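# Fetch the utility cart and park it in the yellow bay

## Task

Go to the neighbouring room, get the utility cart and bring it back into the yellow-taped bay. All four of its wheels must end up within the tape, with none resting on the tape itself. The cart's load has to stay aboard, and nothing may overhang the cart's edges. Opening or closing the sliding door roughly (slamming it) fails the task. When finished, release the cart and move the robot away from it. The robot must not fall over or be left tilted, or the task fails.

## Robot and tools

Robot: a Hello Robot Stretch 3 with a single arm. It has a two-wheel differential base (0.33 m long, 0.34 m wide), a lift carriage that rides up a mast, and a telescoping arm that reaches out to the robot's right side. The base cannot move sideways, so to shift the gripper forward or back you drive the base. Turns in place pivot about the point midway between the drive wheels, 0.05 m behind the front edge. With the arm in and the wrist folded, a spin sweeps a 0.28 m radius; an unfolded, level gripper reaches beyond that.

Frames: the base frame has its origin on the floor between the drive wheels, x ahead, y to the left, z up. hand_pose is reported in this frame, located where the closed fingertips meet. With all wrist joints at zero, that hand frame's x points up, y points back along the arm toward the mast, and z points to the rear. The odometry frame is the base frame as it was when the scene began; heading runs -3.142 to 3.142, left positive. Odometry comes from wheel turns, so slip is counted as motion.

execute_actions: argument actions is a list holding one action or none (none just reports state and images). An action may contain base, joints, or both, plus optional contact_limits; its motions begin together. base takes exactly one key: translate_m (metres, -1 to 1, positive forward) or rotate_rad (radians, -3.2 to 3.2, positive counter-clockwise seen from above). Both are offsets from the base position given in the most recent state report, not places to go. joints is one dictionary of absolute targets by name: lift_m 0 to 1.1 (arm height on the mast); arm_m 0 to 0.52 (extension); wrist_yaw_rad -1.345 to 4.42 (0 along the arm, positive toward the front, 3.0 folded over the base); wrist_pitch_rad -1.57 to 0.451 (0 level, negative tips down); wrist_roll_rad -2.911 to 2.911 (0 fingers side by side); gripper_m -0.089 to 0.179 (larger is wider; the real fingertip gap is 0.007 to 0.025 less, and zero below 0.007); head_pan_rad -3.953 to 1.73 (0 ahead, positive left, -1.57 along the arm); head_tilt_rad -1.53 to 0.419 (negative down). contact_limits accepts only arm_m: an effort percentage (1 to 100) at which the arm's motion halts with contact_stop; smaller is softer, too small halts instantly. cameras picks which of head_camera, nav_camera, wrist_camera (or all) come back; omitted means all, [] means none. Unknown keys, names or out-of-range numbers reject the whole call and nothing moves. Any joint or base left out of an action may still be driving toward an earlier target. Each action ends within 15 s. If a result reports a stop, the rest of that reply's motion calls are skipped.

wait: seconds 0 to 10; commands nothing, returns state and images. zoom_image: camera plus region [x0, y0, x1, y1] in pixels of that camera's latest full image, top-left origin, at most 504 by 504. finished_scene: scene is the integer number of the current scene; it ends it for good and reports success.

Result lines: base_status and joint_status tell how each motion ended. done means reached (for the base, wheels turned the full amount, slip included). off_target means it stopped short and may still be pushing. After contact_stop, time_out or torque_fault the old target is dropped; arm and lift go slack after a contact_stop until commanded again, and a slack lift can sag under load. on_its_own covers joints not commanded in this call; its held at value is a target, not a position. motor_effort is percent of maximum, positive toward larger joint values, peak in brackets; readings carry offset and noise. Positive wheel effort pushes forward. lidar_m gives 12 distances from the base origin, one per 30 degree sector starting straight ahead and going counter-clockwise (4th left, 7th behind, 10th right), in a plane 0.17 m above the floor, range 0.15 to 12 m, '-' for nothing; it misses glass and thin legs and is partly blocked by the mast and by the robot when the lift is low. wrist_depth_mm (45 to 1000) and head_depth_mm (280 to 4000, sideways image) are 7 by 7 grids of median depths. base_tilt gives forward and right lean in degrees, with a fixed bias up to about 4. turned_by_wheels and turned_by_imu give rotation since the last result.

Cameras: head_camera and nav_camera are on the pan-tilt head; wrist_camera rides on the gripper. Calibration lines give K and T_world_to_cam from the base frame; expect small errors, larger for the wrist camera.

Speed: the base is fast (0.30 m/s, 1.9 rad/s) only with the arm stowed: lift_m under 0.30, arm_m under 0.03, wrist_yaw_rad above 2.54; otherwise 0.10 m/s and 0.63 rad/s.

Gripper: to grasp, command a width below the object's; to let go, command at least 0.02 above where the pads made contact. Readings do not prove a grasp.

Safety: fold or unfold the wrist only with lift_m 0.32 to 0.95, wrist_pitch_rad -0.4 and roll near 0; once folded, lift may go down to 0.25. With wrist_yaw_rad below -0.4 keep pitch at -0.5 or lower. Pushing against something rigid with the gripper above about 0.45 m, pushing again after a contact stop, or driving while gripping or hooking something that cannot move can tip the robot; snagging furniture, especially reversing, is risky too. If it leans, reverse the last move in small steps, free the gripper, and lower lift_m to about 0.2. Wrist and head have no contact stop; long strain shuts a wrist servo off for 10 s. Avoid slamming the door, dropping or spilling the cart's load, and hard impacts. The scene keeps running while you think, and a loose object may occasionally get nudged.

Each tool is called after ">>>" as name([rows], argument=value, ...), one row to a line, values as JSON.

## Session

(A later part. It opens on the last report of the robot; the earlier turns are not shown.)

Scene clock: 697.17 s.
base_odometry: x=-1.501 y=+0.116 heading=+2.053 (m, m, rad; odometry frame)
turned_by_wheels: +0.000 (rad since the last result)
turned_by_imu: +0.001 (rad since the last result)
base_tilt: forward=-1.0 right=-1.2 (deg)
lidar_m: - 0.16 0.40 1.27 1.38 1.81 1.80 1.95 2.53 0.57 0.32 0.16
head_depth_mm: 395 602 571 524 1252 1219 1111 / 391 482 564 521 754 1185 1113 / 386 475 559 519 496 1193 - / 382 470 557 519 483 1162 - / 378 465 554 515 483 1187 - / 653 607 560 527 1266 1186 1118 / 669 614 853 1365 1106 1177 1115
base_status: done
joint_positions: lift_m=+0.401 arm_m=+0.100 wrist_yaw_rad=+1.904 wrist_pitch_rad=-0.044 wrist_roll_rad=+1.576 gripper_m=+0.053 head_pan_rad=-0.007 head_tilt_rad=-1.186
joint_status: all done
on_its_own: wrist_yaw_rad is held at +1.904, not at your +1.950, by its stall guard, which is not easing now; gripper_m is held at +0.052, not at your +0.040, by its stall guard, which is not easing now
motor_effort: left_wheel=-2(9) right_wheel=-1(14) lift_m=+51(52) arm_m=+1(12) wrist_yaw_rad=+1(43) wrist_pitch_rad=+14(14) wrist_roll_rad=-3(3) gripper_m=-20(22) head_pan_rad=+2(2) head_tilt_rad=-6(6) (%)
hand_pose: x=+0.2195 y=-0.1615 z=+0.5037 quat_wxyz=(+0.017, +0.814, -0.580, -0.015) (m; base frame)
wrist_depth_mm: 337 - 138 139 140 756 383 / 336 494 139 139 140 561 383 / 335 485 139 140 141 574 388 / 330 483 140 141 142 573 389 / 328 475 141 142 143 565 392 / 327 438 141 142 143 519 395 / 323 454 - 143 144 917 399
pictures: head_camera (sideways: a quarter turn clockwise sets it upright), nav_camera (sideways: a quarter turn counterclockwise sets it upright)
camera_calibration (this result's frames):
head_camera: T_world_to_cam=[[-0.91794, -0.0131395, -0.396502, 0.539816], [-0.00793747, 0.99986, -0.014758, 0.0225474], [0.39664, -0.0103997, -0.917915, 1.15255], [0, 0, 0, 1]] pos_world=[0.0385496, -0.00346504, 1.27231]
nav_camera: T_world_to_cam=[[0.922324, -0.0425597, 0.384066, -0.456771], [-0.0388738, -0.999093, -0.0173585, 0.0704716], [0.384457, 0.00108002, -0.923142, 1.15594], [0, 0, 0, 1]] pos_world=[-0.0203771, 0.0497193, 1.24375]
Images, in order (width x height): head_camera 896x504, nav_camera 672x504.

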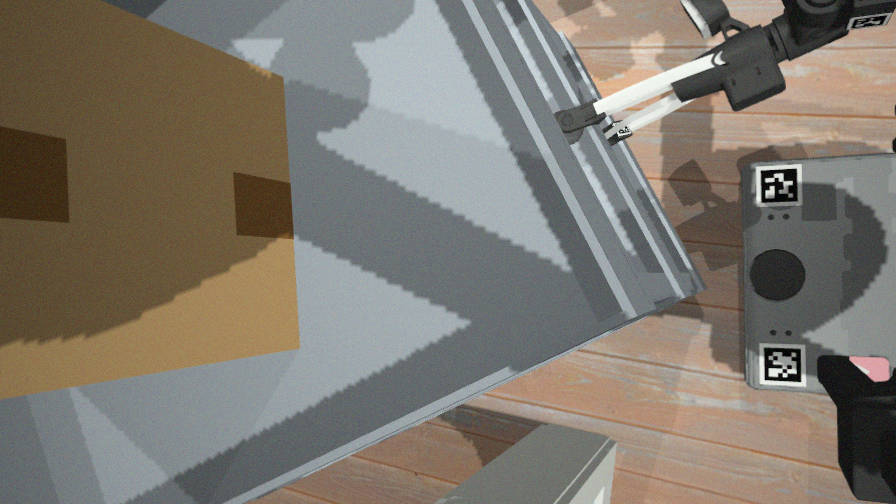

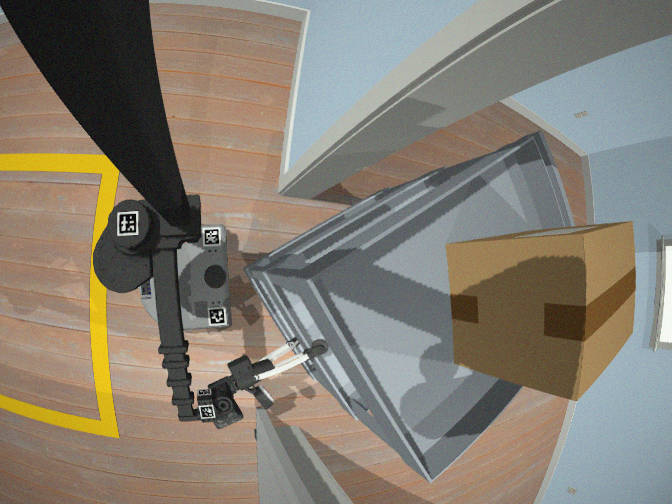

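>>> execute_actions([
  {"joints": {"gripper_m": 0.175, "head_pan_rad": -0.5}},
], cameras=[])

>>> execute_actions([
  {"base": {"rotate_rad": 0.2}, "joints": {"arm_m": 0.2, "wrist_yaw_rad": 1.57}},
])

Scene clock: 727.97 s.
base_odometry: x=-1.501 y=+0.116 heading=+2.053 (m, m, rad; odometry frame)
turned_by_wheels: +0.000 (rad since the last result)
turned_by_imu: +0.001 (rad since the last result)
base_tilt: forward=-1.0 right=-1.2 (deg)
lidar_m: - 0.16 0.40 1.27 1.38 1.82 1.80 1.95 2.54 0.57 0.32 0.15
head_depth_mm: 1849 1633 1535 1370 1278 1168 1093 / 1845 597 592 1376 1294 1182 - / 1838 610 568 861 1256 1209 - / 1848 621 567 519 802 1189 - / 609 573 565 516 483 1061 - / 407 487 556 515 476 1157 1100 / 381 451 539 513 480 1177 1102
base_status: not commanded
joint_positions: lift_m=+0.401 arm_m=+0.100 wrist_yaw_rad=+1.904 wrist_pitch_rad=-0.021 wrist_roll_rad=+1.576 gripper_m=+0.175 head_pan_rad=-0.493 head_tilt_rad=-1.186
joint_status: all done
on_its_own: wrist_yaw_rad is held at +1.904, not at your +1.950, by its stall guard, which is not easing now
motor_effort: left_wheel=-3(3) right_wheel=+2(2) lift_m=+52(51) arm_m=+1(1) wrist_yaw_rad=+1(0) wrist_pitch_rad=+7(14) wrist_roll_rad=-3(3) gripper_m=+0(84) head_pan_rad=-4(28) head_tilt_rad=-6(6) (%)
hand_pose: x=+0.2202 y=-0.1613 z=+0.5095 quat_wxyz=(+0.008, +0.814, -0.580, -0.008) (m; base frame)
wrist_depth_mm: 324 - - 137 138 781 377 / 322 467 718 138 139 554 398 / 322 463 653 139 140 598 398 / 318 455 649 140 140 612 403 / 316 438 711 141 141 663 399 / 299 - 739 141 142 681 369 / 328 445 - 142 142 879 407
pictures: none
No camera images: the call's "cameras" was empty. Leave "cameras" out to get every camera's image.

Scene clock: 729.93 s.
base_odometry: x=-1.501 y=+0.116 heading=+2.252 (m, m, rad; odometry frame)
turned_by_wheels: +0.200 (rad since the last result)
turned_by_imu: +0.200 (rad since the last result)
base_tilt: forward=-1.0 right=-1.3 (deg)
lidar_m: 0.16 0.40 0.54 1.28 1.54 1.80 1.80 2.17 2.51 0.57 0.20 0.15
head_depth_mm: 1847 598 578 1373 1287 1200 1104 / 1846 615 568 541 1268 1194 1140 / 627 615 567 523 1112 1200 - / 416 512 566 518 495 1184 - / 398 487 556 517 478 1144 - / 381 461 548 516 482 1179 1103 / 365 438 541 512 1259 1176 1098
base_status: done
joint_positions: lift_m=+0.401 arm_m=+0.200 wrist_yaw_rad=+1.571 wrist_pitch_rad=-0.020 wrist_roll_rad=+1.576 gripper_m=+0.175 head_pan_rad=-0.493 head_tilt_rad=-1.186
joint_status: all done
motor_effort: left_wheel=-3(8) right_wheel=+3(7) lift_m=+52(52) arm_m=+5(6) wrist_yaw_rad=-1(4) wrist_pitch_rad=+6(7) wrist_roll_rad=-3(3) gripper_m=+1(1) head_pan_rad=-3(4) head_tilt_rad=-6(6) (%)
hand_pose: x=+0.2343 y=-0.3445 z=+0.5097 quat_wxyz=(+0.006, +0.707, -0.707, -0.009) (m; base frame)
wrist_depth_mm: - - - - - 824 561 / - - 143 138 137 143 143 / 142 142 142 135 135 159 165 / 318 494 712 133 132 564 401 / 317 442 638 130 130 653 405 / 299 - 624 129 128 728 370 / 331 444 614 126 126 669 430
pictures: head_camera (sideways: a quarter turn clockwise sets it upright), nav_camera (sideways: a quarter turn counterclockwise sets it upright), wrist_camera
camera_calibration (this result's frames):
head_camera: T_world_to_cam=[[-0.817655, 0.417405, -0.396502, 0.539204], [0.460291, 0.887645, -0.014758, 0.0196911], [0.345793, -0.194573, -0.917915, 1.15286], [0, 0, 0, 1]] pos_world=[0.0331679, -0.0182294, 1.27231]
nav_camera: T_world_to_cam=[[0.795498, -0.468696, 0.384066, -0.455997], [-0.501317, -0.86509, -0.0173585, 0.0732925], [0.340387, -0.17873, -0.923142, 1.1562], [0, 0, 0, 1]] pos_world=[0.00593012, 0.0563295, 1.24375]
wrist_camera: T_world_to_cam=[[0.0263548, 0.0226733, -0.999395, 0.514475], [-0.135096, 0.990652, 0.0189124, 0.404563], [0.990482, 0.134516, 0.0291715, -0.0344434], [0, 0, 0, 1]] pos_world=[0.0752116, -0.407813, 0.507518]
Images, in order (width x height): head_camera 896x504, nav_camera 672x504, wrist_camera 644x364.

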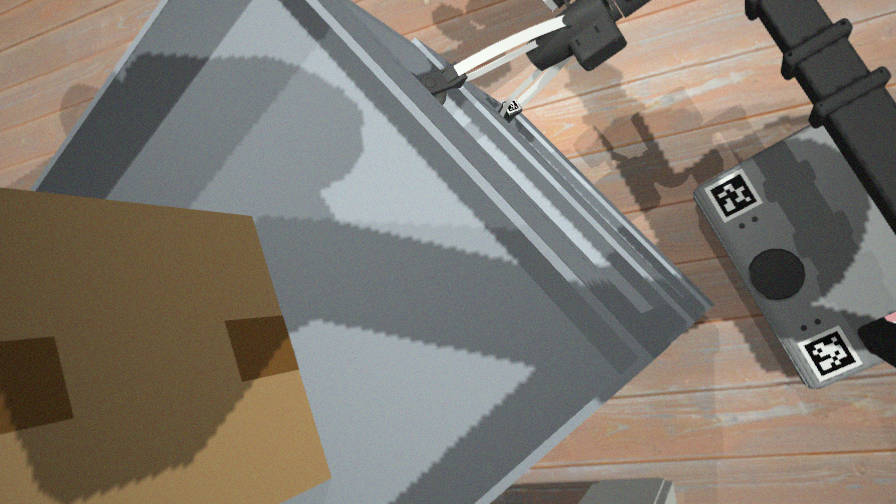

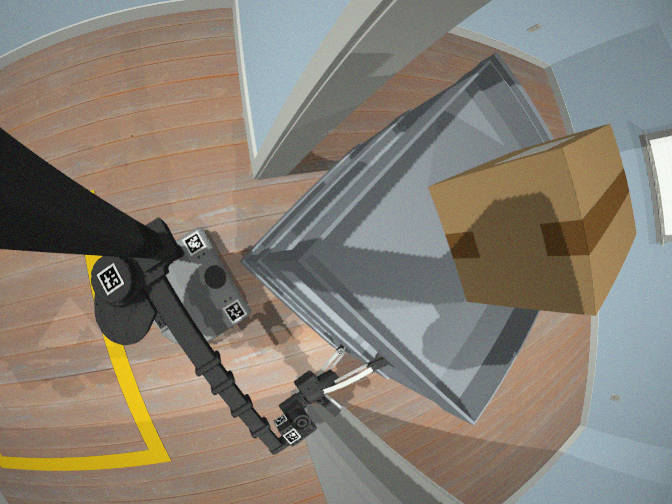

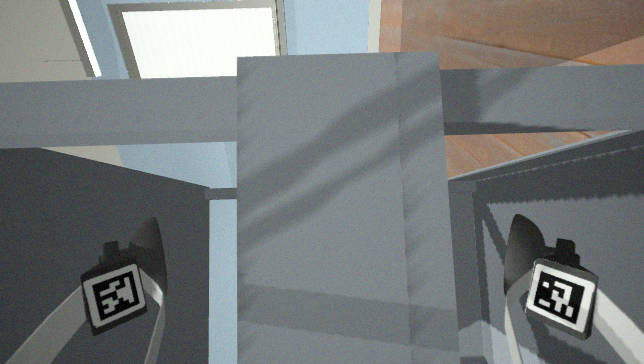

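Good position near the right corner. Close and pull.

>>> execute_actions([
  {"joints": {"gripper_m": 0.05}},
], cameras=[])

>>> execute_actions([
  {"base": {"rotate_rad": -0.3}, "joints": {"head_pan_rad": -0.2}},
])

Scene clock: 736.63 s.
base_odometry: x=-1.501 y=+0.116 heading=+2.252 (m, m, rad; odometry frame)
turned_by_wheels: +0.000 (rad since the last result)
turned_by_imu: +0.001 (rad since the last result)
base_tilt: forward=-1.0 right=-1.2 (deg)
lidar_m: 0.16 0.40 0.54 1.28 1.54 1.80 1.80 2.17 2.51 0.57 0.20 0.15
head_depth_mm: 1841 600 577 1386 1304 1190 1094 / 1839 618 568 541 1268 1192 1141 / 629 614 568 526 1121 1198 - / 416 513 564 519 495 1184 - / 399 486 557 517 477 1149 - / 381 461 548 514 482 1185 1097 / 366 439 540 513 1245 1180 1098
base_status: not commanded
joint_positions: lift_m=+0.401 arm_m=+0.200 wrist_yaw_rad=+1.571 wrist_pitch_rad=-0.032 wrist_roll_rad=+1.576 gripper_m=+0.051 head_pan_rad=-0.493 head_tilt_rad=-1.186
joint_status: all done
motor_effort: left_wheel=-4(4) right_wheel=+6(6) lift_m=+51(51) arm_m=+5(5) wrist_yaw_rad=-1(2) wrist_pitch_rad=+10(11) wrist_roll_rad=-3(3) gripper_m=-24(96) head_pan_rad=-4(3) head_tilt_rad=-6(6) (%)
hand_pose: x=+0.2340 y=-0.3446 z=+0.5068 quat_wxyz=(+0.010, +0.707, -0.707, -0.013) (m; base frame)
wrist_depth_mm: - - - - - 824 553 / - - 139 138 139 145 146 / 142 142 141 136 137 160 167 / 326 506 724 134 135 556 397 / 323 462 131 131 131 551 394 / 321 427 129 129 130 524 400 / 318 492 639 127 127 660 389
pictures: none
No camera images: the call's "cameras" was empty. Leave "cameras" out to get every camera's image.

Scene clock: 738.33 s.
base_odometry: x=-1.501 y=+0.115 heading=+1.952 (m, m, rad; odometry frame)
turned_by_wheels: -0.300 (rad since the last result)
turned_by_imu: -0.293 (rad since the last result)
base_tilt: forward=-1.0 right=-1.2 (deg)
lidar_m: 0.15 0.20 0.40 1.06 1.34 1.84 1.80 1.89 2.58 0.62 0.15 -
head_depth_mm: 373 608 570 522 1257 1193 1138 / 356 446 557 522 492 1191 1116 / 343 426 545 520 480 1189 - / 331 409 532 518 478 455 - / 321 393 504 517 481 1165 - / 310 377 539 513 1226 1182 1112 / 637 611 558 787 1268 1172 1105
base_status: done
joint_positions: lift_m=+0.401 arm_m=+0.200 wrist_yaw_rad=+1.574 wrist_pitch_rad=-0.041 wrist_roll_rad=+1.591 gripper_m=+0.054 head_pan_rad=-0.206 head_tilt_rad=-1.189
joint_status: all done
motor_effort: left_wheel=+1(72) right_wheel=+9(49) lift_m=+51(52) arm_m=+4(8) wrist_yaw_rad=-6(94) wrist_pitch_rad=+13(13) wrist_roll_rad=-11(12) gripper_m=-22(25) head_pan_rad=+2(21) head_tilt_rad=-5(5) (%)
hand_pose: x=+0.2337 y=-0.3437 z=+0.5045 quat_wxyz=(+0.008, +0.708, -0.706, -0.022) (m; base frame)
wrist_depth_mm: - - - - - 781 537 / - - - - - 759 520 / 164 163 162 158 166 169 170 / 329 - 179 150 154 826 369 / 327 473 146 143 144 572 394 / 323 434 138 137 138 519 397 / 321 491 133 132 133 642 399
pictures: head_camera (sideways: a quarter turn clockwise sets it upright), nav_camera (sideways: a quarter turn counterclockwise sets it upright), wrist_camera
camera_calibration (this result's frames):
head_camera: T_world_to_cam=[[-0.903438, 0.169089, -0.393966, 0.536424], [0.190145, 0.981646, -0.0147174, 0.0212862], [0.384246, -0.0882068, -0.919007, 1.15404], [0, 0, 0, 1]] pos_world=[0.0371411, -0.00980449, 1.27222]
nav_camera: T_world_to_cam=[[0.896674, -0.224547, 0.381517, -0.453294], [-0.235964, -0.971608, -0.0172697, 0.0715582], [0.374563, -0.0745391, -0.9242, 1.15737], [0, 0, 0, 1]] pos_world=[-0.010166, 0.0540101, 1.24382]
wrist_camera: T_world_to_cam=[[0.00574453, 0.0378017, -0.999269, 0.519207], [-0.137295, 0.989852, 0.0366562, 0.395062], [0.990514, 0.136984, 0.0108762, -0.0236726], [0, 0, 0, 1]] pos_world=[0.0747054, -0.407437, 0.504603]
Images, in order (width x height): head_camera 896x504, nav_camera 672x504, wrist_camera 644x364.

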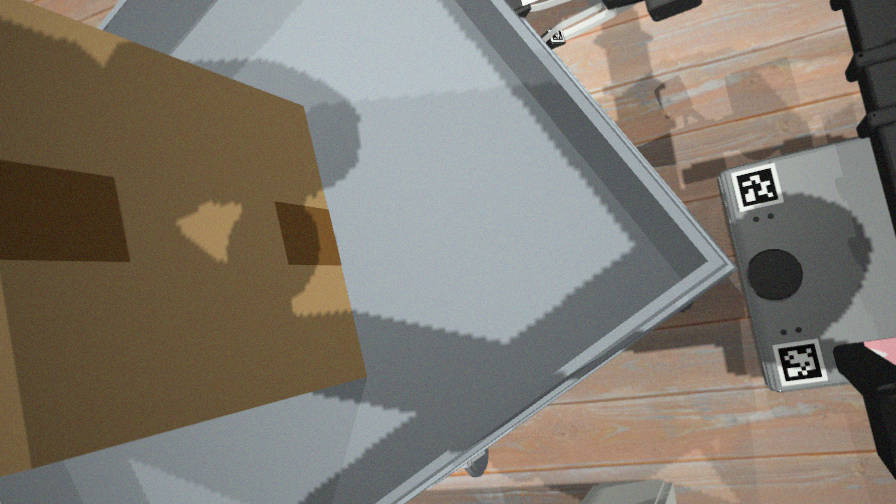

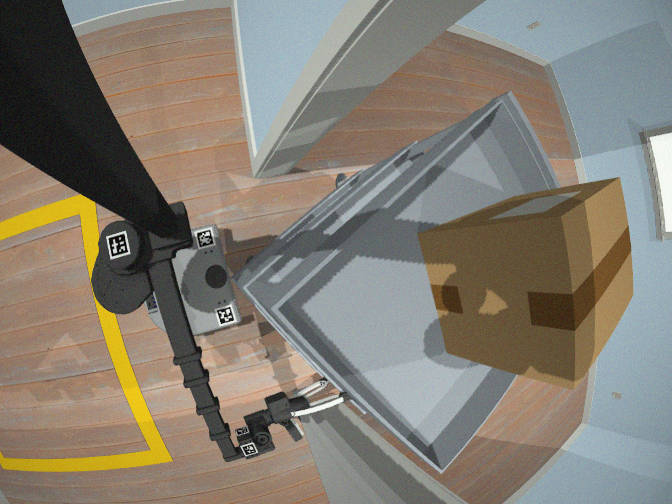

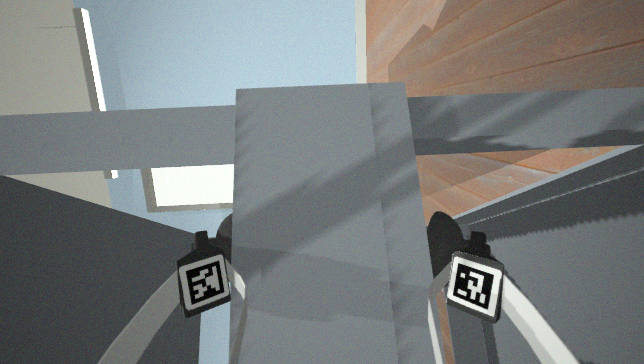

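>>> execute_actions([
  {"base": {"translate_m": -0.22}},
], cameras=["nav_camera", "head_camera"])

Scene clock: 745.73 s.
base_odometry: x=-1.419 y=-0.089 heading=+1.952 (m, m, rad; odometry frame)
turned_by_wheels: +0.000 (rad since the last result)
turned_by_imu: +0.002 (rad since the last result)
base_tilt: forward=-1.0 right=-1.2 (deg)
lidar_m: 0.23 0.56 0.67 1.28 1.34 1.63 1.58 1.65 2.33 1.36 0.31 0.24
head_depth_mm: 460 555 570 845 1247 1194 1130 / 472 570 568 540 1143 1194 1122 / 485 590 565 539 1091 1196 - / 498 595 563 530 1109 1195 - / 681 617 559 528 1237 1182 - / 703 1591 1444 1354 1267 1176 1112 / 1810 1644 1487 1356 1258 1174 1100
base_status: done
joint_positions: lift_m=+0.401 arm_m=+0.200 wrist_yaw_rad=+1.561 wrist_pitch_rad=-0.041 wrist_roll_rad=+1.572 gripper_m=+0.054 head_pan_rad=-0.206 head_tilt_rad=-1.189
joint_status: not commanded
motor_effort: left_wheel=+4(9) right_wheel=-8(30) lift_m=+51(51) arm_m=+1(4) wrist_yaw_rad=+11(22) wrist_pitch_rad=+13(13) wrist_roll_rad=-1(11) gripper_m=-21(21) head_pan_rad=+2(1) head_tilt_rad=-5(5) (%)
hand_pose: x=+0.2336 y=-0.3472 z=+0.5044 quat_wxyz=(+0.015, +0.704, -0.710, -0.015) (m; base frame)
wrist_depth_mm: - - - - - 804 552 / - 127 122 122 124 131 133 / 216 130 127 127 129 499 369 / 331 481 133 132 134 580 391 / 329 475 137 137 139 565 391 / 327 440 143 143 144 512 394 / 324 472 - 150 153 583 395
pictures: head_camera (sideways: a quarter turn clockwise sets it upright), nav_camera (sideways: a quarter turn counterclockwise sets it upright)
camera_calibration (this result's frames):
head_camera: T_world_to_cam=[[-0.903438, 0.169089, -0.393966, 0.536424], [0.190145, 0.981646, -0.0147174, 0.0212862], [0.384247, -0.0882068, -0.919007, 1.15404], [0, 0, 0, 1]] pos_world=[0.0371411, -0.00980449, 1.27222]
nav_camera: T_world_to_cam=[[0.896674, -0.224547, 0.381517, -0.453294], [-0.235964, -0.971608, -0.0172697, 0.0715582], [0.374563, -0.0745391, -0.9242, 1.15737], [0, 0, 0, 1]] pos_world=[-0.010166, 0.0540101, 1.24382]
Images, in order (width x height): head_camera 896x504, nav_camera 672x504.

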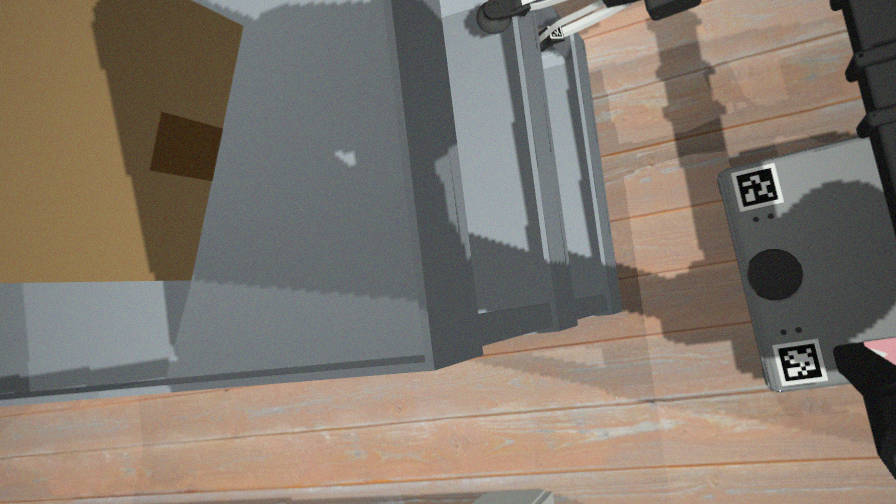

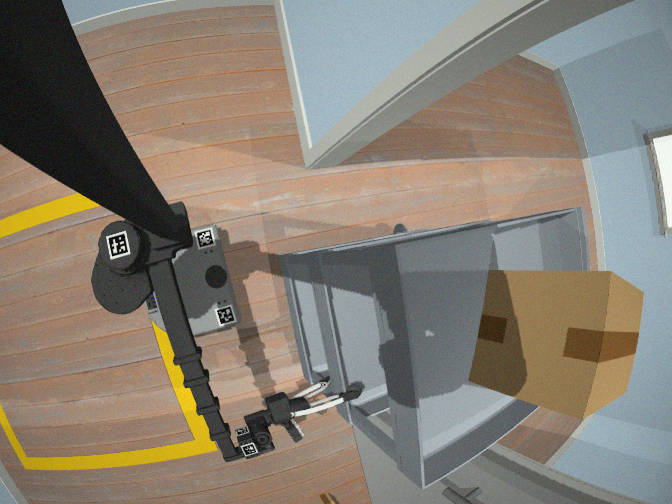

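>>> execute_actions([
  {"joints": {"gripper_m": 0.15}},
], cameras=[])

>>> execute_actions([
  {"base": {"translate_m": 0.012}, "joints": {"arm_m": 0.085}},
], cameras=[])

>>> execute_actions([
  {"joints": {"gripper_m": 0.05}},
], cameras=["wrist_camera", "head_camera"])

Scene clock: 766.57 s.
base_odometry: x=-1.419 y=-0.089 heading=+1.952 (m, m, rad; odometry frame)
turned_by_wheels: +0.000 (rad since the last result)
turned_by_imu: +0.000 (rad since the last result)
base_tilt: forward=-1.0 right=-1.3 (deg)
lidar_m: 0.23 0.56 0.67 1.28 1.35 1.62 1.58 1.65 2.33 1.37 0.31 0.24
head_depth_mm: 460 556 570 844 1243 1198 1128 / 472 573 570 539 1140 1191 1129 / 486 591 564 538 1090 1199 - / 498 601 564 529 1109 1201 - / 683 616 562 530 1225 1191 - / 703 1592 1464 1361 1262 1170 1112 / 1808 1634 1495 1367 1265 1166 1100
base_status: not commanded
joint_positions: lift_m=+0.401 arm_m=+0.200 wrist_yaw_rad=+1.568 wrist_pitch_rad=-0.021 wrist_roll_rad=+1.572 gripper_m=+0.150 head_pan_rad=-0.206 head_tilt_rad=-1.189
joint_status: all done
motor_effort: left_wheel=+4(4) right_wheel=-4(8) lift_m=+51(51) arm_m=+2(3) wrist_yaw_rad=+3(11) wrist_pitch_rad=+7(14) wrist_roll_rad=-1(1) gripper_m=+0(82) head_pan_rad=+2(2) head_tilt_rad=-5(5) (%)
hand_pose: x=+0.2343 y=-0.3455 z=+0.5095 quat_wxyz=(+0.008, +0.706, -0.708, -0.008) (m; base frame)
wrist_depth_mm: - - - - - 836 564 / 128 128 123 122 122 129 128 / 305 403 129 127 127 550 380 / 319 457 651 131 132 603 400 / 318 424 638 137 137 569 402 / 316 - 742 143 144 - 389 / 299 449 - 150 152 573 387
pictures: none
No camera images: the call's "cameras" was empty. Leave "cameras" out to get every camera's image.

Scene clock: 768.67 s.
base_odometry: x=-1.423 y=-0.078 heading=+1.952 (m, m, rad; odometry frame)
turned_by_wheels: +0.000 (rad since the last result)
turned_by_imu: +0.000 (rad since the last result)
base_tilt: forward=-1.0 right=-1.3 (deg)
lidar_m: 0.22 0.55 0.66 1.28 1.35 1.64 1.59 1.66 2.35 1.32 0.29 0.23
head_depth_mm: 450 543 571 541 1145 1204 1125 / 461 559 567 535 1049 1184 1126 / 474 577 566 531 1118 1193 - / 497 594 564 527 833 1196 - / 681 617 563 523 1227 1179 - / 703 1581 1473 1354 1265 1181 1108 / 1795 1633 1484 1369 1267 1175 1100
base_status: done
joint_positions: lift_m=+0.401 arm_m=+0.085 wrist_yaw_rad=+1.569 wrist_pitch_rad=-0.021 wrist_roll_rad=+1.572 gripper_m=+0.150 head_pan_rad=-0.206 head_tilt_rad=-1.189
joint_status: all done
motor_effort: left_wheel=+3(9) right_wheel=-4(4) lift_m=+51(51) arm_m=-4(5) wrist_yaw_rad=+0(2) wrist_pitch_rad=+7(7) wrist_roll_rad=-1(1) gripper_m=+1(0) head_pan_rad=+0(3) head_tilt_rad=-5(5) (%)
hand_pose: x=+0.2343 y=-0.2307 z=+0.5096 quat_wxyz=(+0.008, +0.706, -0.708, -0.008) (m; base frame)
wrist_depth_mm: 324 467 115 114 114 556 397 / 324 469 119 118 118 595 399 / 319 462 124 123 123 595 401 / 320 456 633 127 128 608 400 / 316 429 640 133 133 569 405 / 314 - - 138 139 - 386 / 300 - - 145 146 882 388
pictures: none
No camera images: the call's "cameras" was empty. Leave "cameras" out to get every camera's image.

Scene clock: 770.17 s.
base_odometry: x=-1.423 y=-0.078 heading=+1.953 (m, m, rad; odometry frame)
turned_by_wheels: +0.000 (rad since the last result)
turned_by_imu: +0.000 (rad since the last result)
base_tilt: forward=-1.0 right=-1.2 (deg)
lidar_m: 0.22 0.55 0.65 1.28 1.34 1.63 1.58 1.66 2.34 1.33 0.29 0.23
head_depth_mm: 449 542 570 541 1151 1201 1126 / 461 559 569 533 1050 1188 1134 / 472 577 566 530 1116 1207 - / 496 594 565 526 830 1194 - / 680 616 562 523 1231 1175 - / 702 1583 1472 1354 1269 1180 1110 / 1816 1629 1487 1373 1262 1178 1096
base_status: not commanded
joint_positions: lift_m=+0.401 arm_m=+0.085 wrist_yaw_rad=+1.569 wrist_pitch_rad=-0.040 wrist_roll_rad=+1.572 gripper_m=+0.051 head_pan_rad=-0.206 head_tilt_rad=-1.189
joint_status: all done
motor_effort: left_wheel=+3(4) right_wheel=-5(5) lift_m=+51(51) arm_m=-4(4) wrist_yaw_rad=+1(1) wrist_pitch_rad=+13(14) wrist_roll_rad=-1(1) gripper_m=-22(96) head_pan_rad=+2(2) head_tilt_rad=-5(5) (%)
hand_pose: x=+0.2337 y=-0.2307 z=+0.5047 quat_wxyz=(+0.014, +0.706, -0.708, -0.015) (m; base frame)
wrist_depth_mm: 334 528 114 114 115 525 383 / 335 485 119 119 120 579 387 / 331 478 124 123 125 577 388 / 330 471 129 128 130 575 388 / 327 471 134 134 135 565 395 / 323 438 139 139 141 514 395 / 324 - - 146 148 931 384
pictures: head_camera (sideways: a quarter turn clockwise sets it upright), wrist_camera
camera_calibration (this result's frames):
head_camera: T_world_to_cam=[[-0.903438, 0.169089, -0.393966, 0.536424], [0.190145, 0.981646, -0.0147174, 0.0212862], [0.384246, -0.0882069, -0.919007, 1.15404], [0, 0, 0, 1]] pos_world=[0.0371411, -0.0098045, 1.27222]
wrist_camera: T_world_to_cam=[[0.00691511, 0.0186301, -0.999803, 0.51077], [-0.132814, 0.990986, 0.0175472, 0.292043], [0.991117, 0.132666, 0.0093271, -0.0395494], [0, 0, 0, 1]] pos_world=[0.0744533, -0.293679, 0.505914]
Images, in order (width x height): head_camera 896x504, wrist_camera 644x364.

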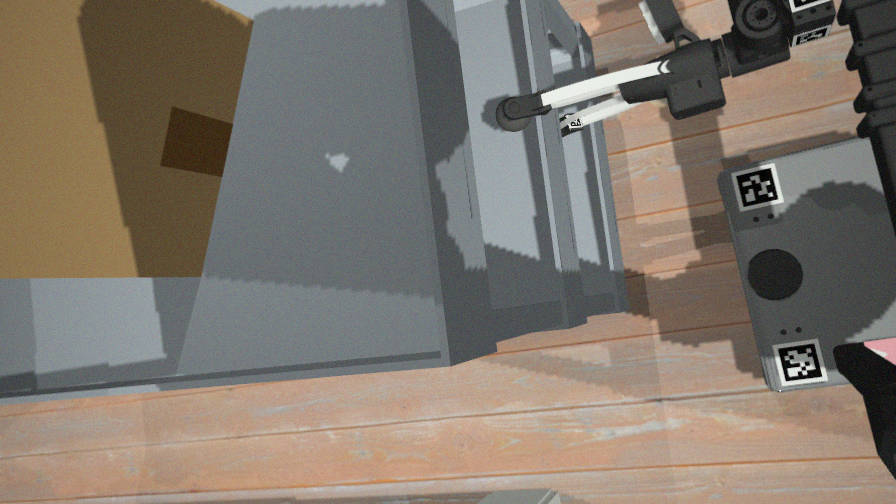

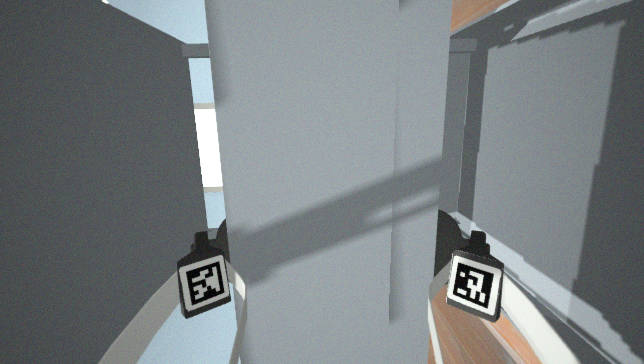

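>>> execute_actions([
  {"base": {"translate_m": -0.2}, "joints": {"head_pan_rad": -0.6, "head_tilt_rad": -1.0}},
], cameras=["nav_camera", "head_camera"])

Scene clock: 777.33 s.
base_odometry: x=-1.349 y=-0.263 heading=+1.953 (m, m, rad; odometry frame)
turned_by_wheels: +0.000 (rad since the last result)
turned_by_imu: +0.002 (rad since the last result)
base_tilt: forward=-1.0 right=-1.3 (deg)
lidar_m: 0.26 0.72 0.95 1.29 1.35 1.43 1.39 1.46 2.05 2.20 0.31 0.26
head_depth_mm: 752 959 648 610 1340 1232 - / 731 736 673 586 880 1242 1107 / 443 546 646 586 866 1178 1131 / 442 520 627 582 821 1080 1121 / 440 518 628 580 540 969 1108 / 439 516 627 579 511 806 1103 / 440 546 647 578 510 1211 1105
base_status: done
joint_positions: lift_m=+0.401 arm_m=+0.085 wrist_yaw_rad=+1.515 wrist_pitch_rad=-0.043 wrist_roll_rad=+1.570 gripper_m=+0.054 head_pan_rad=-0.593 head_tilt_rad=-1.001
joint_status: all done
on_its_own: wrist_yaw_rad is held at +1.521, not at your +1.570, by its stall guard, which is not easing now
motor_effort: left_wheel=+4(7) right_wheel=-10(29) lift_m=+51(51) arm_m=-5(4) wrist_yaw_rad=+7(37) wrist_pitch_rad=+14(14) wrist_roll_rad=+1(1) gripper_m=-22(22) head_pan_rad=-2(24) head_tilt_rad=+0(11) (%)
hand_pose: x=+0.2332 y=-0.2444 z=+0.5038 quat_wxyz=(+0.016, +0.687, -0.726, -0.016) (m; base frame)
wrist_depth_mm: 336 488 109 110 111 565 382 / 336 493 116 116 117 566 384 / 330 492 122 122 124 576 388 / 330 480 131 128 131 580 390 / 331 479 137 136 138 555 389 / 328 445 145 145 147 509 391 / 327 - - 155 160 934 376
pictures: head_camera (sideways: a quarter turn clockwise sets it upright), nav_camera (sideways: a quarter turn counterclockwise sets it upright)
camera_calibration (this result's frames):
head_camera: T_world_to_cam=[[-0.698259, 0.447381, -0.558824, 0.749917], [0.549125, 0.835563, -0.0172091, 0.0223442], [0.459234, -0.318881, -0.829108, 1.03676], [0, 0, 0, 1]] pos_world=[0.0352505, -0.0235649, 1.27904]
nav_camera: T_world_to_cam=[[0.672922, -0.497437, 0.547478, -0.668106], [-0.582121, -0.812777, -0.0229832, 0.0811131], [0.45641, -0.303233, -0.836504, 1.04292], [0, 0, 0, 1]] pos_world=[0.0208034, 0.0498327, 1.24004]
Images, in order (width x height): head_camera 896x504, nav_camera 672x504.

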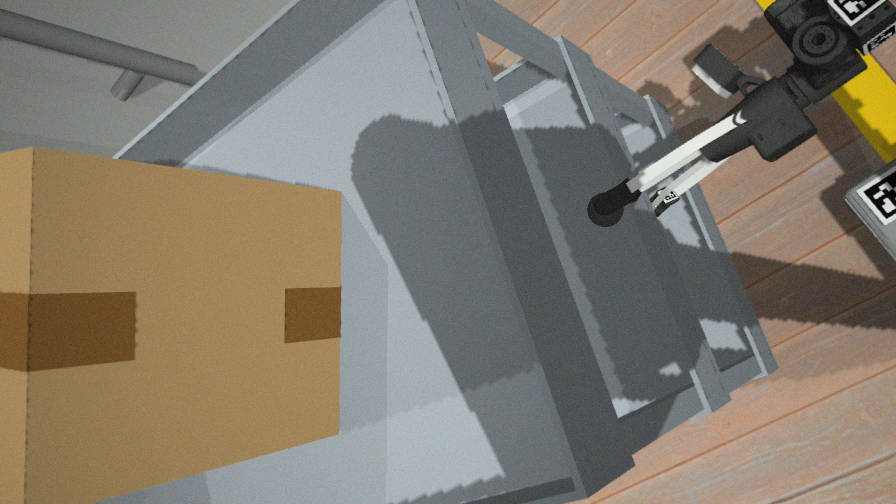

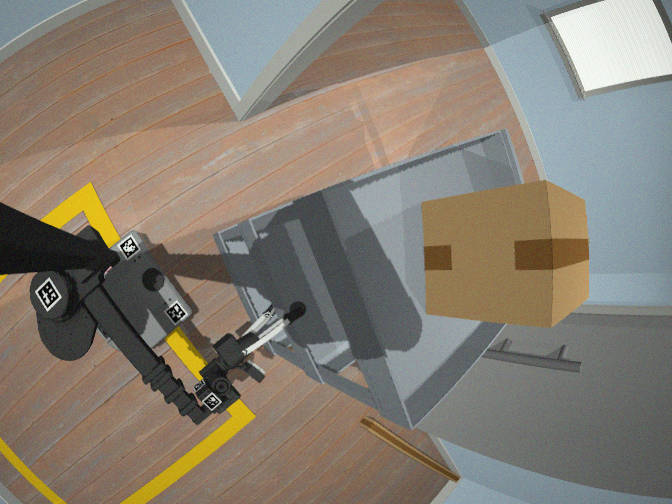

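>>> execute_actions([
  {"base": {"translate_m": -0.13}, "joints": {"arm_m": 0.055, "head_pan_rad": -0.75, "head_tilt_rad": -0.6}},
], cameras=["nav_camera", "head_camera"])

Scene clock: 800.07 s.
base_odometry: x=-1.300 y=-0.384 heading=+1.953 (m, m, rad; odometry frame)
turned_by_wheels: +0.000 (rad since the last result)
turned_by_imu: +0.001 (rad since the last result)
base_tilt: forward=-1.0 right=-1.2 (deg)
lidar_m: 0.25 0.84 1.15 1.29 1.36 1.29 1.26 1.32 1.86 2.49 0.30 0.25
head_depth_mm: 1046 1188 1386 1648 1791 1405 1274 / 945 1057 1209 1411 1537 576 690 / 855 955 1070 1223 676 583 759 / 790 858 934 951 712 580 478 / 737 819 642 515 586 579 468 / 3464 3792 564 499 565 577 489 / 3257 3415 559 489 553 576 488
base_status: done
joint_positions: lift_m=+0.401 arm_m=+0.055 wrist_yaw_rad=+1.538 wrist_pitch_rad=-0.043 wrist_roll_rad=+1.568 gripper_m=+0.054 head_pan_rad=-0.743 head_tilt_rad=-0.606
joint_status: all done
on_its_own: wrist_yaw_rad is held at +1.521, not at your +1.570, by its stall guard, which is not easing now; wrist_yaw_rad is at rest, and its effort (-18) is outside its rest range (-12 to +12)
motor_effort: left_wheel=+7(8) right_wheel=-10(25) lift_m=+51(51) arm_m=-2(10) wrist_yaw_rad=-18(51) wrist_pitch_rad=+14(13) wrist_roll_rad=+2(1) gripper_m=-21(22) head_pan_rad=-3(16) head_tilt_rad=+2(23) (%)
hand_pose: x=+0.2334 y=-0.2085 z=+0.5038 quat_wxyz=(+0.017, +0.695, -0.718, -0.015) (m; base frame)
wrist_depth_mm: 335 489 106 106 108 569 382 / 337 484 113 113 114 571 386 / 335 485 120 119 121 572 385 / 330 483 129 127 129 576 387 / 328 476 137 136 137 559 393 / 328 442 145 146 148 484 390 / 327 883 849 157 164 830 375
pictures: head_camera (sideways: a quarter turn clockwise sets it upright), nav_camera (sideways: a quarter turn counterclockwise sets it upright)
camera_calibration (this result's frames):
head_camera: T_world_to_cam=[[-0.418581, 0.358182, -0.834563, 1.10755], [0.67318, 0.739197, -0.0203859, 0.025733], [0.609605, -0.570345, -0.550535, 0.673532], [0, 0, 0, 1]] pos_world=[0.0356896, -0.0315823, 1.29565]
nav_camera: T_world_to_cam=[[0.388877, -0.406485, 0.826768, -1.03033], [-0.68876, -0.724277, -0.0321308, 0.0936871], [0.61187, -0.55695, -0.561625, 0.684468], [0, 0, 0, 1]] pos_world=[0.0463957, 0.0302546, 1.23927]
Images, in order (width x height): head_camera 896x504, nav_camera 672x504.

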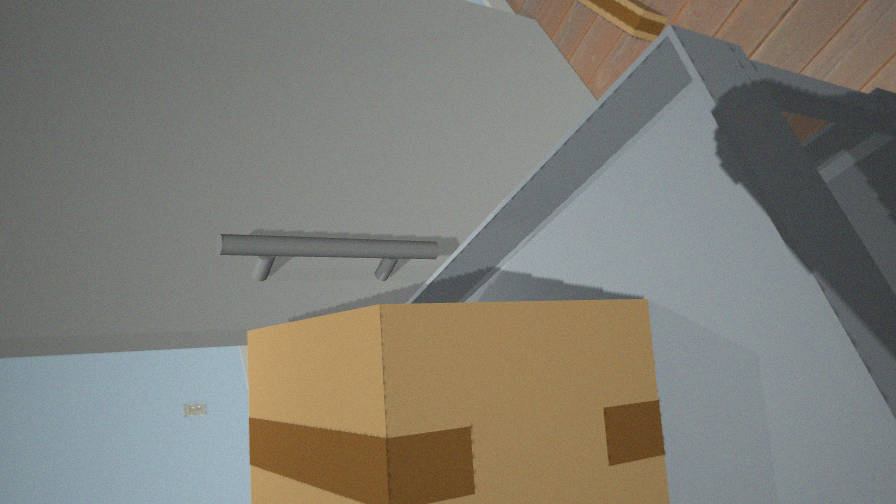

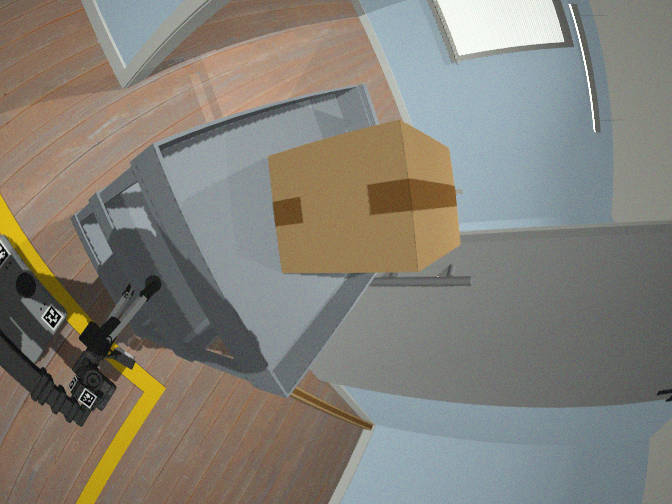

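>>> execute_actions([
  {"base": {"translate_m": -0.4}, "joints": {"arm_m": 0.03, "head_pan_rad": -0.3, "head_tilt_rad": -1.0}},
], cameras=["nav_camera"])

Scene clock: 818.30 s.
base_odometry: x=-1.151 y=-0.755 heading=+1.953 (m, m, rad; odometry frame)
turned_by_wheels: +0.000 (rad since the last result)
turned_by_imu: +0.002 (rad since the last result)
base_tilt: forward=-1.0 right=-1.3 (deg)
lidar_m: 0.23 0.25 1.35 1.31 1.17 0.88 0.86 0.90 1.27 2.47 0.29 0.23
head_depth_mm: 1129 751 672 596 553 1190 1118 / 417 452 580 595 540 991 1159 / 423 462 556 593 538 817 1121 / 425 476 573 589 530 806 1119 / 432 486 591 587 519 797 1104 / 443 539 657 585 516 772 1109 / 2514 780 663 579 470 1203 1106
base_status: done
joint_positions: lift_m=+0.401 arm_m=+0.030 wrist_yaw_rad=+1.577 wrist_pitch_rad=-0.044 wrist_roll_rad=+1.567 gripper_m=+0.054 head_pan_rad=-0.307 head_tilt_rad=-0.988
joint_status: all done
on_its_own: wrist_yaw_rad is at rest, and its effort (-18) is outside its rest range (-12 to +12)
motor_effort: left_wheel=+6(7) right_wheel=-7(24) lift_m=+51(51) arm_m=-1(8) wrist_yaw_rad=-18(36) wrist_pitch_rad=+14(14) wrist_roll_rad=+2(2) gripper_m=-21(22) head_pan_rad=+2(27) head_tilt_rad=-5(26) (%)
hand_pose: x=+0.2336 y=-0.1734 z=+0.5038 quat_wxyz=(+0.017, +0.709, -0.705, -0.014) (m; base frame)
wrist_depth_mm: 334 496 110 110 112 565 383 / 336 493 116 116 117 565 384 / 334 490 122 122 124 574 389 / 330 480 131 129 132 571 385 / 327 477 137 136 138 562 392 / 326 440 145 145 147 498 392 / 325 - - 155 160 890 378
pictures: nav_camera (sideways: a quarter turn counterclockwise sets it upright)
camera_calibration (this result's frames):
nav_camera: T_world_to_cam=[[0.779204, -0.285184, 0.558132, -0.682634], [-0.328816, -0.944106, -0.0233447, 0.0800389], [0.533593, -0.165332, -0.829424, 1.03324], [0, 0, 0, 1]] pos_world=[0.00689872, 0.051717, 1.23986]
Images, in order (width x height): nav_camera 672x504.

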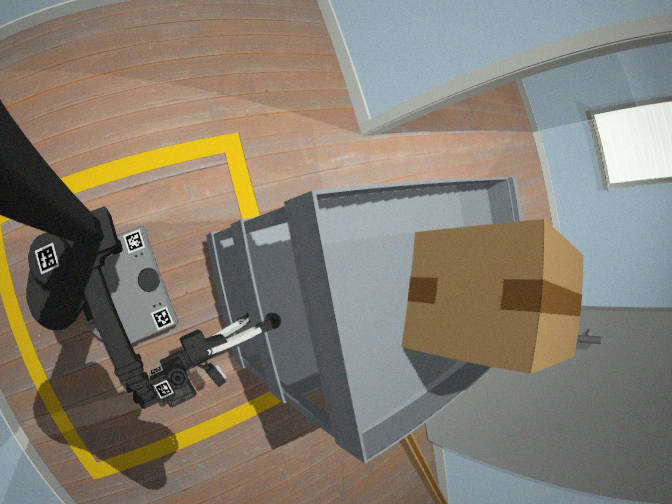

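>>> execute_actions([
  {"base": {"translate_m": -0.51}, "joints": {"arm_m": 0.0}},
], cameras=["nav_camera"])

Scene clock: 831.37 s.
base_odometry: x=-0.960 y=-1.228 heading=+1.954 (m, m, rad; odometry frame)
turned_by_wheels: +0.000 (rad since the last result)
turned_by_imu: +0.002 (rad since the last result)
base_tilt: forward=-1.1 right=-1.2 (deg)
lidar_m: 0.21 0.23 1.37 1.17 0.47 0.35 0.34 0.36 0.51 1.59 0.29 0.22
head_depth_mm: 1731 2010 641 586 553 1217 1119 / 1701 1840 673 591 542 1010 1136 / 415 444 578 590 532 813 1126 / 414 439 531 589 520 803 1107 / 410 444 539 587 520 775 1087 / 409 450 548 585 517 750 1078 / 414 456 629 583 516 531 1111
base_status: done
joint_positions: lift_m=+0.401 arm_m=+0.000 wrist_yaw_rad=+1.643 wrist_pitch_rad=-0.044 wrist_roll_rad=+1.568 gripper_m=+0.054 head_pan_rad=-0.307 head_tilt_rad=-0.988
joint_status: all done
on_its_own: wrist_yaw_rad is held at +1.647, not at your +1.570, by its stall guard, which is not easing now
motor_effort: left_wheel=+3(9) right_wheel=-3(21) lift_m=+51(51) arm_m=-1(11) wrist_yaw_rad=+5(47) wrist_pitch_rad=+14(14) wrist_roll_rad=+1(2) gripper_m=-21(21) head_pan_rad=+2(3) head_tilt_rad=-6(5) (%)
hand_pose: x=+0.2329 y=-0.1267 z=+0.5038 quat_wxyz=(+0.018, +0.732, -0.681, -0.014) (m; base frame)
wrist_depth_mm: 335 492 114 114 115 562 381 / 334 495 119 119 121 559 383 / 333 480 125 124 126 568 385 / 331 480 132 131 133 579 388 / 329 480 138 137 139 551 387 / 330 443 145 145 147 512 390 / 328 - - 153 157 913 380
pictures: nav_camera (sideways: a quarter turn counterclockwise sets it upright)
camera_calibration (this result's frames):
nav_camera: T_world_to_cam=[[0.779239, -0.285169, 0.55809, -0.68258], [-0.328788, -0.944115, -0.0233433, 0.0800369], [0.533558, -0.165303, -0.829452, 1.03328], [0, 0, 0, 1]] pos_world=[0.00689418, 0.0517179, 1.23986]
Images, in order (width x height): nav_camera 672x504.

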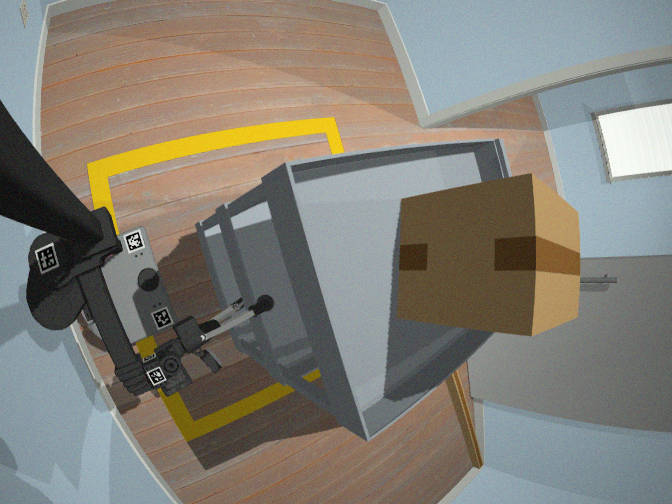

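>>> execute_actions([
  {"joints": {"gripper_m": 0.16}},
], cameras=[])

>>> execute_actions([
  {"base": {"rotate_rad": -0.7}, "joints": {"head_pan_rad": 0.3, "head_tilt_rad": -1.3}},
], cameras=["nav_camera"])

Scene clock: 855.03 s.
base_odometry: x=-0.960 y=-1.228 heading=+1.954 (m, m, rad; odometry frame)
turned_by_wheels: +0.000 (rad since the last result)
turned_by_imu: +0.001 (rad since the last result)
base_tilt: forward=-1.0 right=-1.2 (deg)
lidar_m: 0.21 0.23 1.37 1.17 0.47 0.35 0.34 0.36 0.51 1.58 0.29 0.22
head_depth_mm: 1733 1996 639 588 554 1223 1124 / 1688 1840 670 592 542 1009 1139 / 416 436 577 590 531 816 1133 / 414 439 531 589 521 799 1101 / 411 445 539 588 521 774 1078 / 409 450 549 584 517 751 1078 / 415 456 630 585 516 531 1108
base_status: not commanded
joint_positions: lift_m=+0.401 arm_m=+0.000 wrist_yaw_rad=+1.645 wrist_pitch_rad=-0.021 wrist_roll_rad=+1.568 gripper_m=+0.160 head_pan_rad=-0.307 head_tilt_rad=-0.988
joint_status: all done
on_its_own: wrist_yaw_rad is held at +1.647, not at your +1.570, by its stall guard, which is not easing now
motor_effort: left_wheel=+3(3) right_wheel=-4(7) lift_m=+51(51) arm_m=-1(1) wrist_yaw_rad=+3(5) wrist_pitch_rad=+6(14) wrist_roll_rad=+2(1) gripper_m=+1(84) head_pan_rad=+2(3) head_tilt_rad=-5(6) (%)
hand_pose: x=+0.2336 y=-0.1259 z=+0.5095 quat_wxyz=(+0.009, +0.733, -0.680, -0.006) (m; base frame)
wrist_depth_mm: 323 466 114 113 113 558 395 / 320 465 120 118 118 601 400 / 320 460 642 124 123 599 404 / 320 456 645 130 130 599 402 / 317 424 641 136 137 619 402 / 314 - - 143 144 - 387 / 300 - - 152 154 855 384
pictures: none
No camera images: the call's "cameras" was empty. Leave "cameras" out to get every camera's image.

Scene clock: 857.13 s.
base_odometry: x=-0.960 y=-1.228 heading=+1.254 (m, m, rad; odometry frame)
turned_by_wheels: -0.700 (rad since the last result)
turned_by_imu: -0.698 (rad since the last result)
base_tilt: forward=-1.0 right=-1.3 (deg)
lidar_m: 0.23 0.21 0.22 1.45 1.33 0.57 0.37 0.34 0.35 0.43 0.90 0.35
head_depth_mm: 1627 553 548 1334 1254 1196 1059 / 590 570 541 982 1244 1184 - / 611 567 535 851 1254 1198 - / 482 554 529 835 1235 - - / 467 551 528 815 1224 - - / 469 551 525 506 1103 1189 - / 469 552 523 499 1227 1187 -
base_status: done
joint_positions: lift_m=+0.401 arm_m=+0.000 wrist_yaw_rad=+1.646 wrist_pitch_rad=-0.021 wrist_roll_rad=+1.568 gripper_m=+0.160 head_pan_rad=+0.293 head_tilt_rad=-1.284
joint_status: all done
on_its_own: wrist_yaw_rad is held at +1.647, not at your +1.570, by its stall guard, which is not easing now
motor_effort: left_wheel=+3(9) right_wheel=-4(8) lift_m=+51(51) arm_m=-1(1) wrist_yaw_rad=+0(2) wrist_pitch_rad=+6(7) wrist_roll_rad=+1(1) gripper_m=+1(0) head_pan_rad=+2(31) head_tilt_rad=-6(26) (%)
hand_pose: x=+0.2336 y=-0.1258 z=+0.5096 quat_wxyz=(+0.009, +0.733, -0.680, -0.006) (m; base frame)
wrist_depth_mm: - - - - - 848 563 / - - - - - 854 565 / - - - - - 846 570 / - - - 299 - 696 301 / 304 386 - 278 - 503 403 / 313 - 827 261 817 717 386 / 300 447 - 244 805 613 425
pictures: nav_camera (sideways: a quarter turn counterclockwise sets it upright)
camera_calibration (this result's frames):
nav_camera: T_world_to_cam=[[0.925676, 0.24127, 0.291399, -0.336105], [0.256347, -0.966482, -0.0141109, 0.0644407], [0.278227, 0.0877614, -0.956498, 1.19989], [0, 0, 0, 1]] pos_world=[-0.0392361, 0.0380689, 1.24654]
Images, in order (width x height): nav_camera 672x504.

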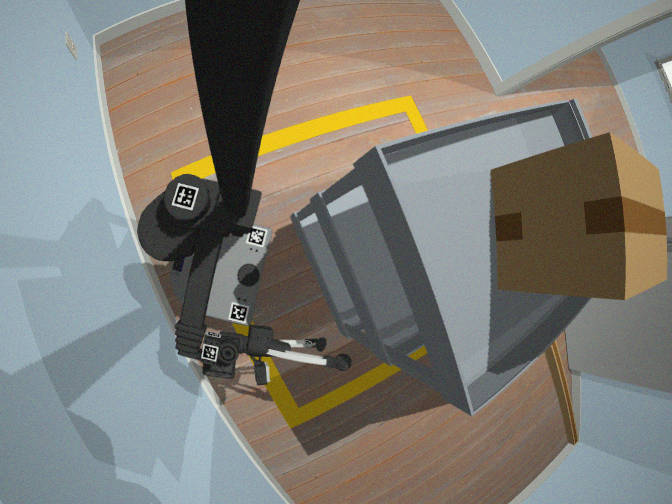

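>>> execute_actions([
  {"base": {"rotate_rad": -0.93}, "joints": {"gripper_m": 0.0, "wrist_roll_rad": 0.0, "wrist_pitch_rad": -0.4, "lift_m": 0.34, "head_pan_rad": 1.2}},
], cameras=["nav_camera"])

Scene clock: 865.10 s.
base_odometry: x=-0.960 y=-1.228 heading=+0.324 (m, m, rad; odometry frame)
turned_by_wheels: -0.930 (rad since the last result)
turned_by_imu: -0.927 (rad since the last result)
base_tilt: forward=-1.0 right=-1.2 (deg)
lidar_m: 1.25 0.31 0.22 0.21 0.22 1.39 1.33 0.50 0.36 0.34 0.35 0.48
head_depth_mm: 1642 540 633 1346 1265 1180 1052 / 571 568 547 1305 1264 1201 1129 / 607 566 534 856 1255 1193 1107 / 594 560 527 839 1241 1200 - / 472 552 524 821 1120 - - / 469 551 523 807 802 - 1101 / 468 551 524 498 - - 1099
base_status: done
joint_positions: lift_m=+0.340 arm_m=+0.000 wrist_yaw_rad=+1.646 wrist_pitch_rad=-0.414 wrist_roll_rad=+0.006 gripper_m=+0.000 head_pan_rad=+1.193 head_tilt_rad=-1.285
joint_status: all done
on_its_own: wrist_yaw_rad is held at +1.647, not at your +1.570, by its stall guard, which is not easing now
motor_effort: left_wheel=+4(8) right_wheel=-4(7) lift_m=+26(48) arm_m=-2(1) wrist_yaw_rad=+2(1) wrist_pitch_rad=+4(5) wrist_roll_rad=-3(5) gripper_m=-2(82) head_pan_rad=+3(32) head_tilt_rad=-7(6) (%)
hand_pose: x=+0.2029 y=-0.1283 z=+0.3539 quat_wxyz=(+0.577, +0.607, -0.365, +0.407) (m; base frame)
wrist_depth_mm: - - - - - 409 256 / - - - - - 407 255 / - - - - 958 410 254 / 917 899 857 849 763 406 253 / 383 713 684 733 648 404 253 / 377 587 582 - 557 402 253 / 429 495 490 486 483 384 252
pictures: nav_camera (sideways: a quarter turn counterclockwise sets it upright)
camera_calibration (this result's frames):
nav_camera: T_world_to_cam=[[0.386445, 0.875105, 0.291294, -0.33268], [0.916411, -0.39999, -0.0141072, 0.0604095], [0.10417, 0.272397, -0.95653, 1.20099], [0, 0, 0, 1]] pos_world=[-0.0519042, -0.0118536, 1.24654]
Images, in order (width x height): nav_camera 672x504.

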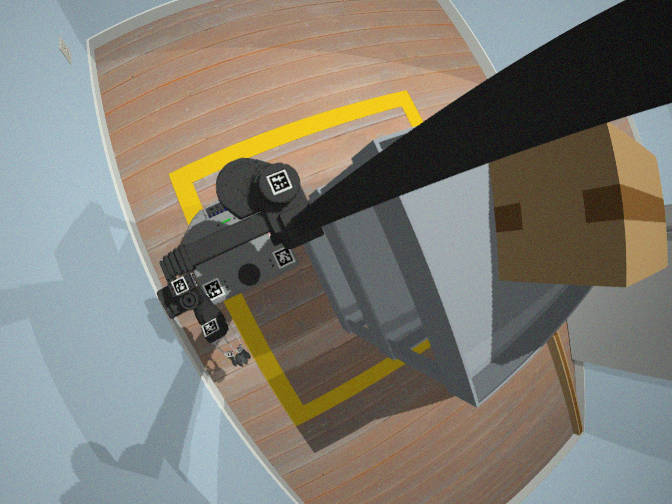

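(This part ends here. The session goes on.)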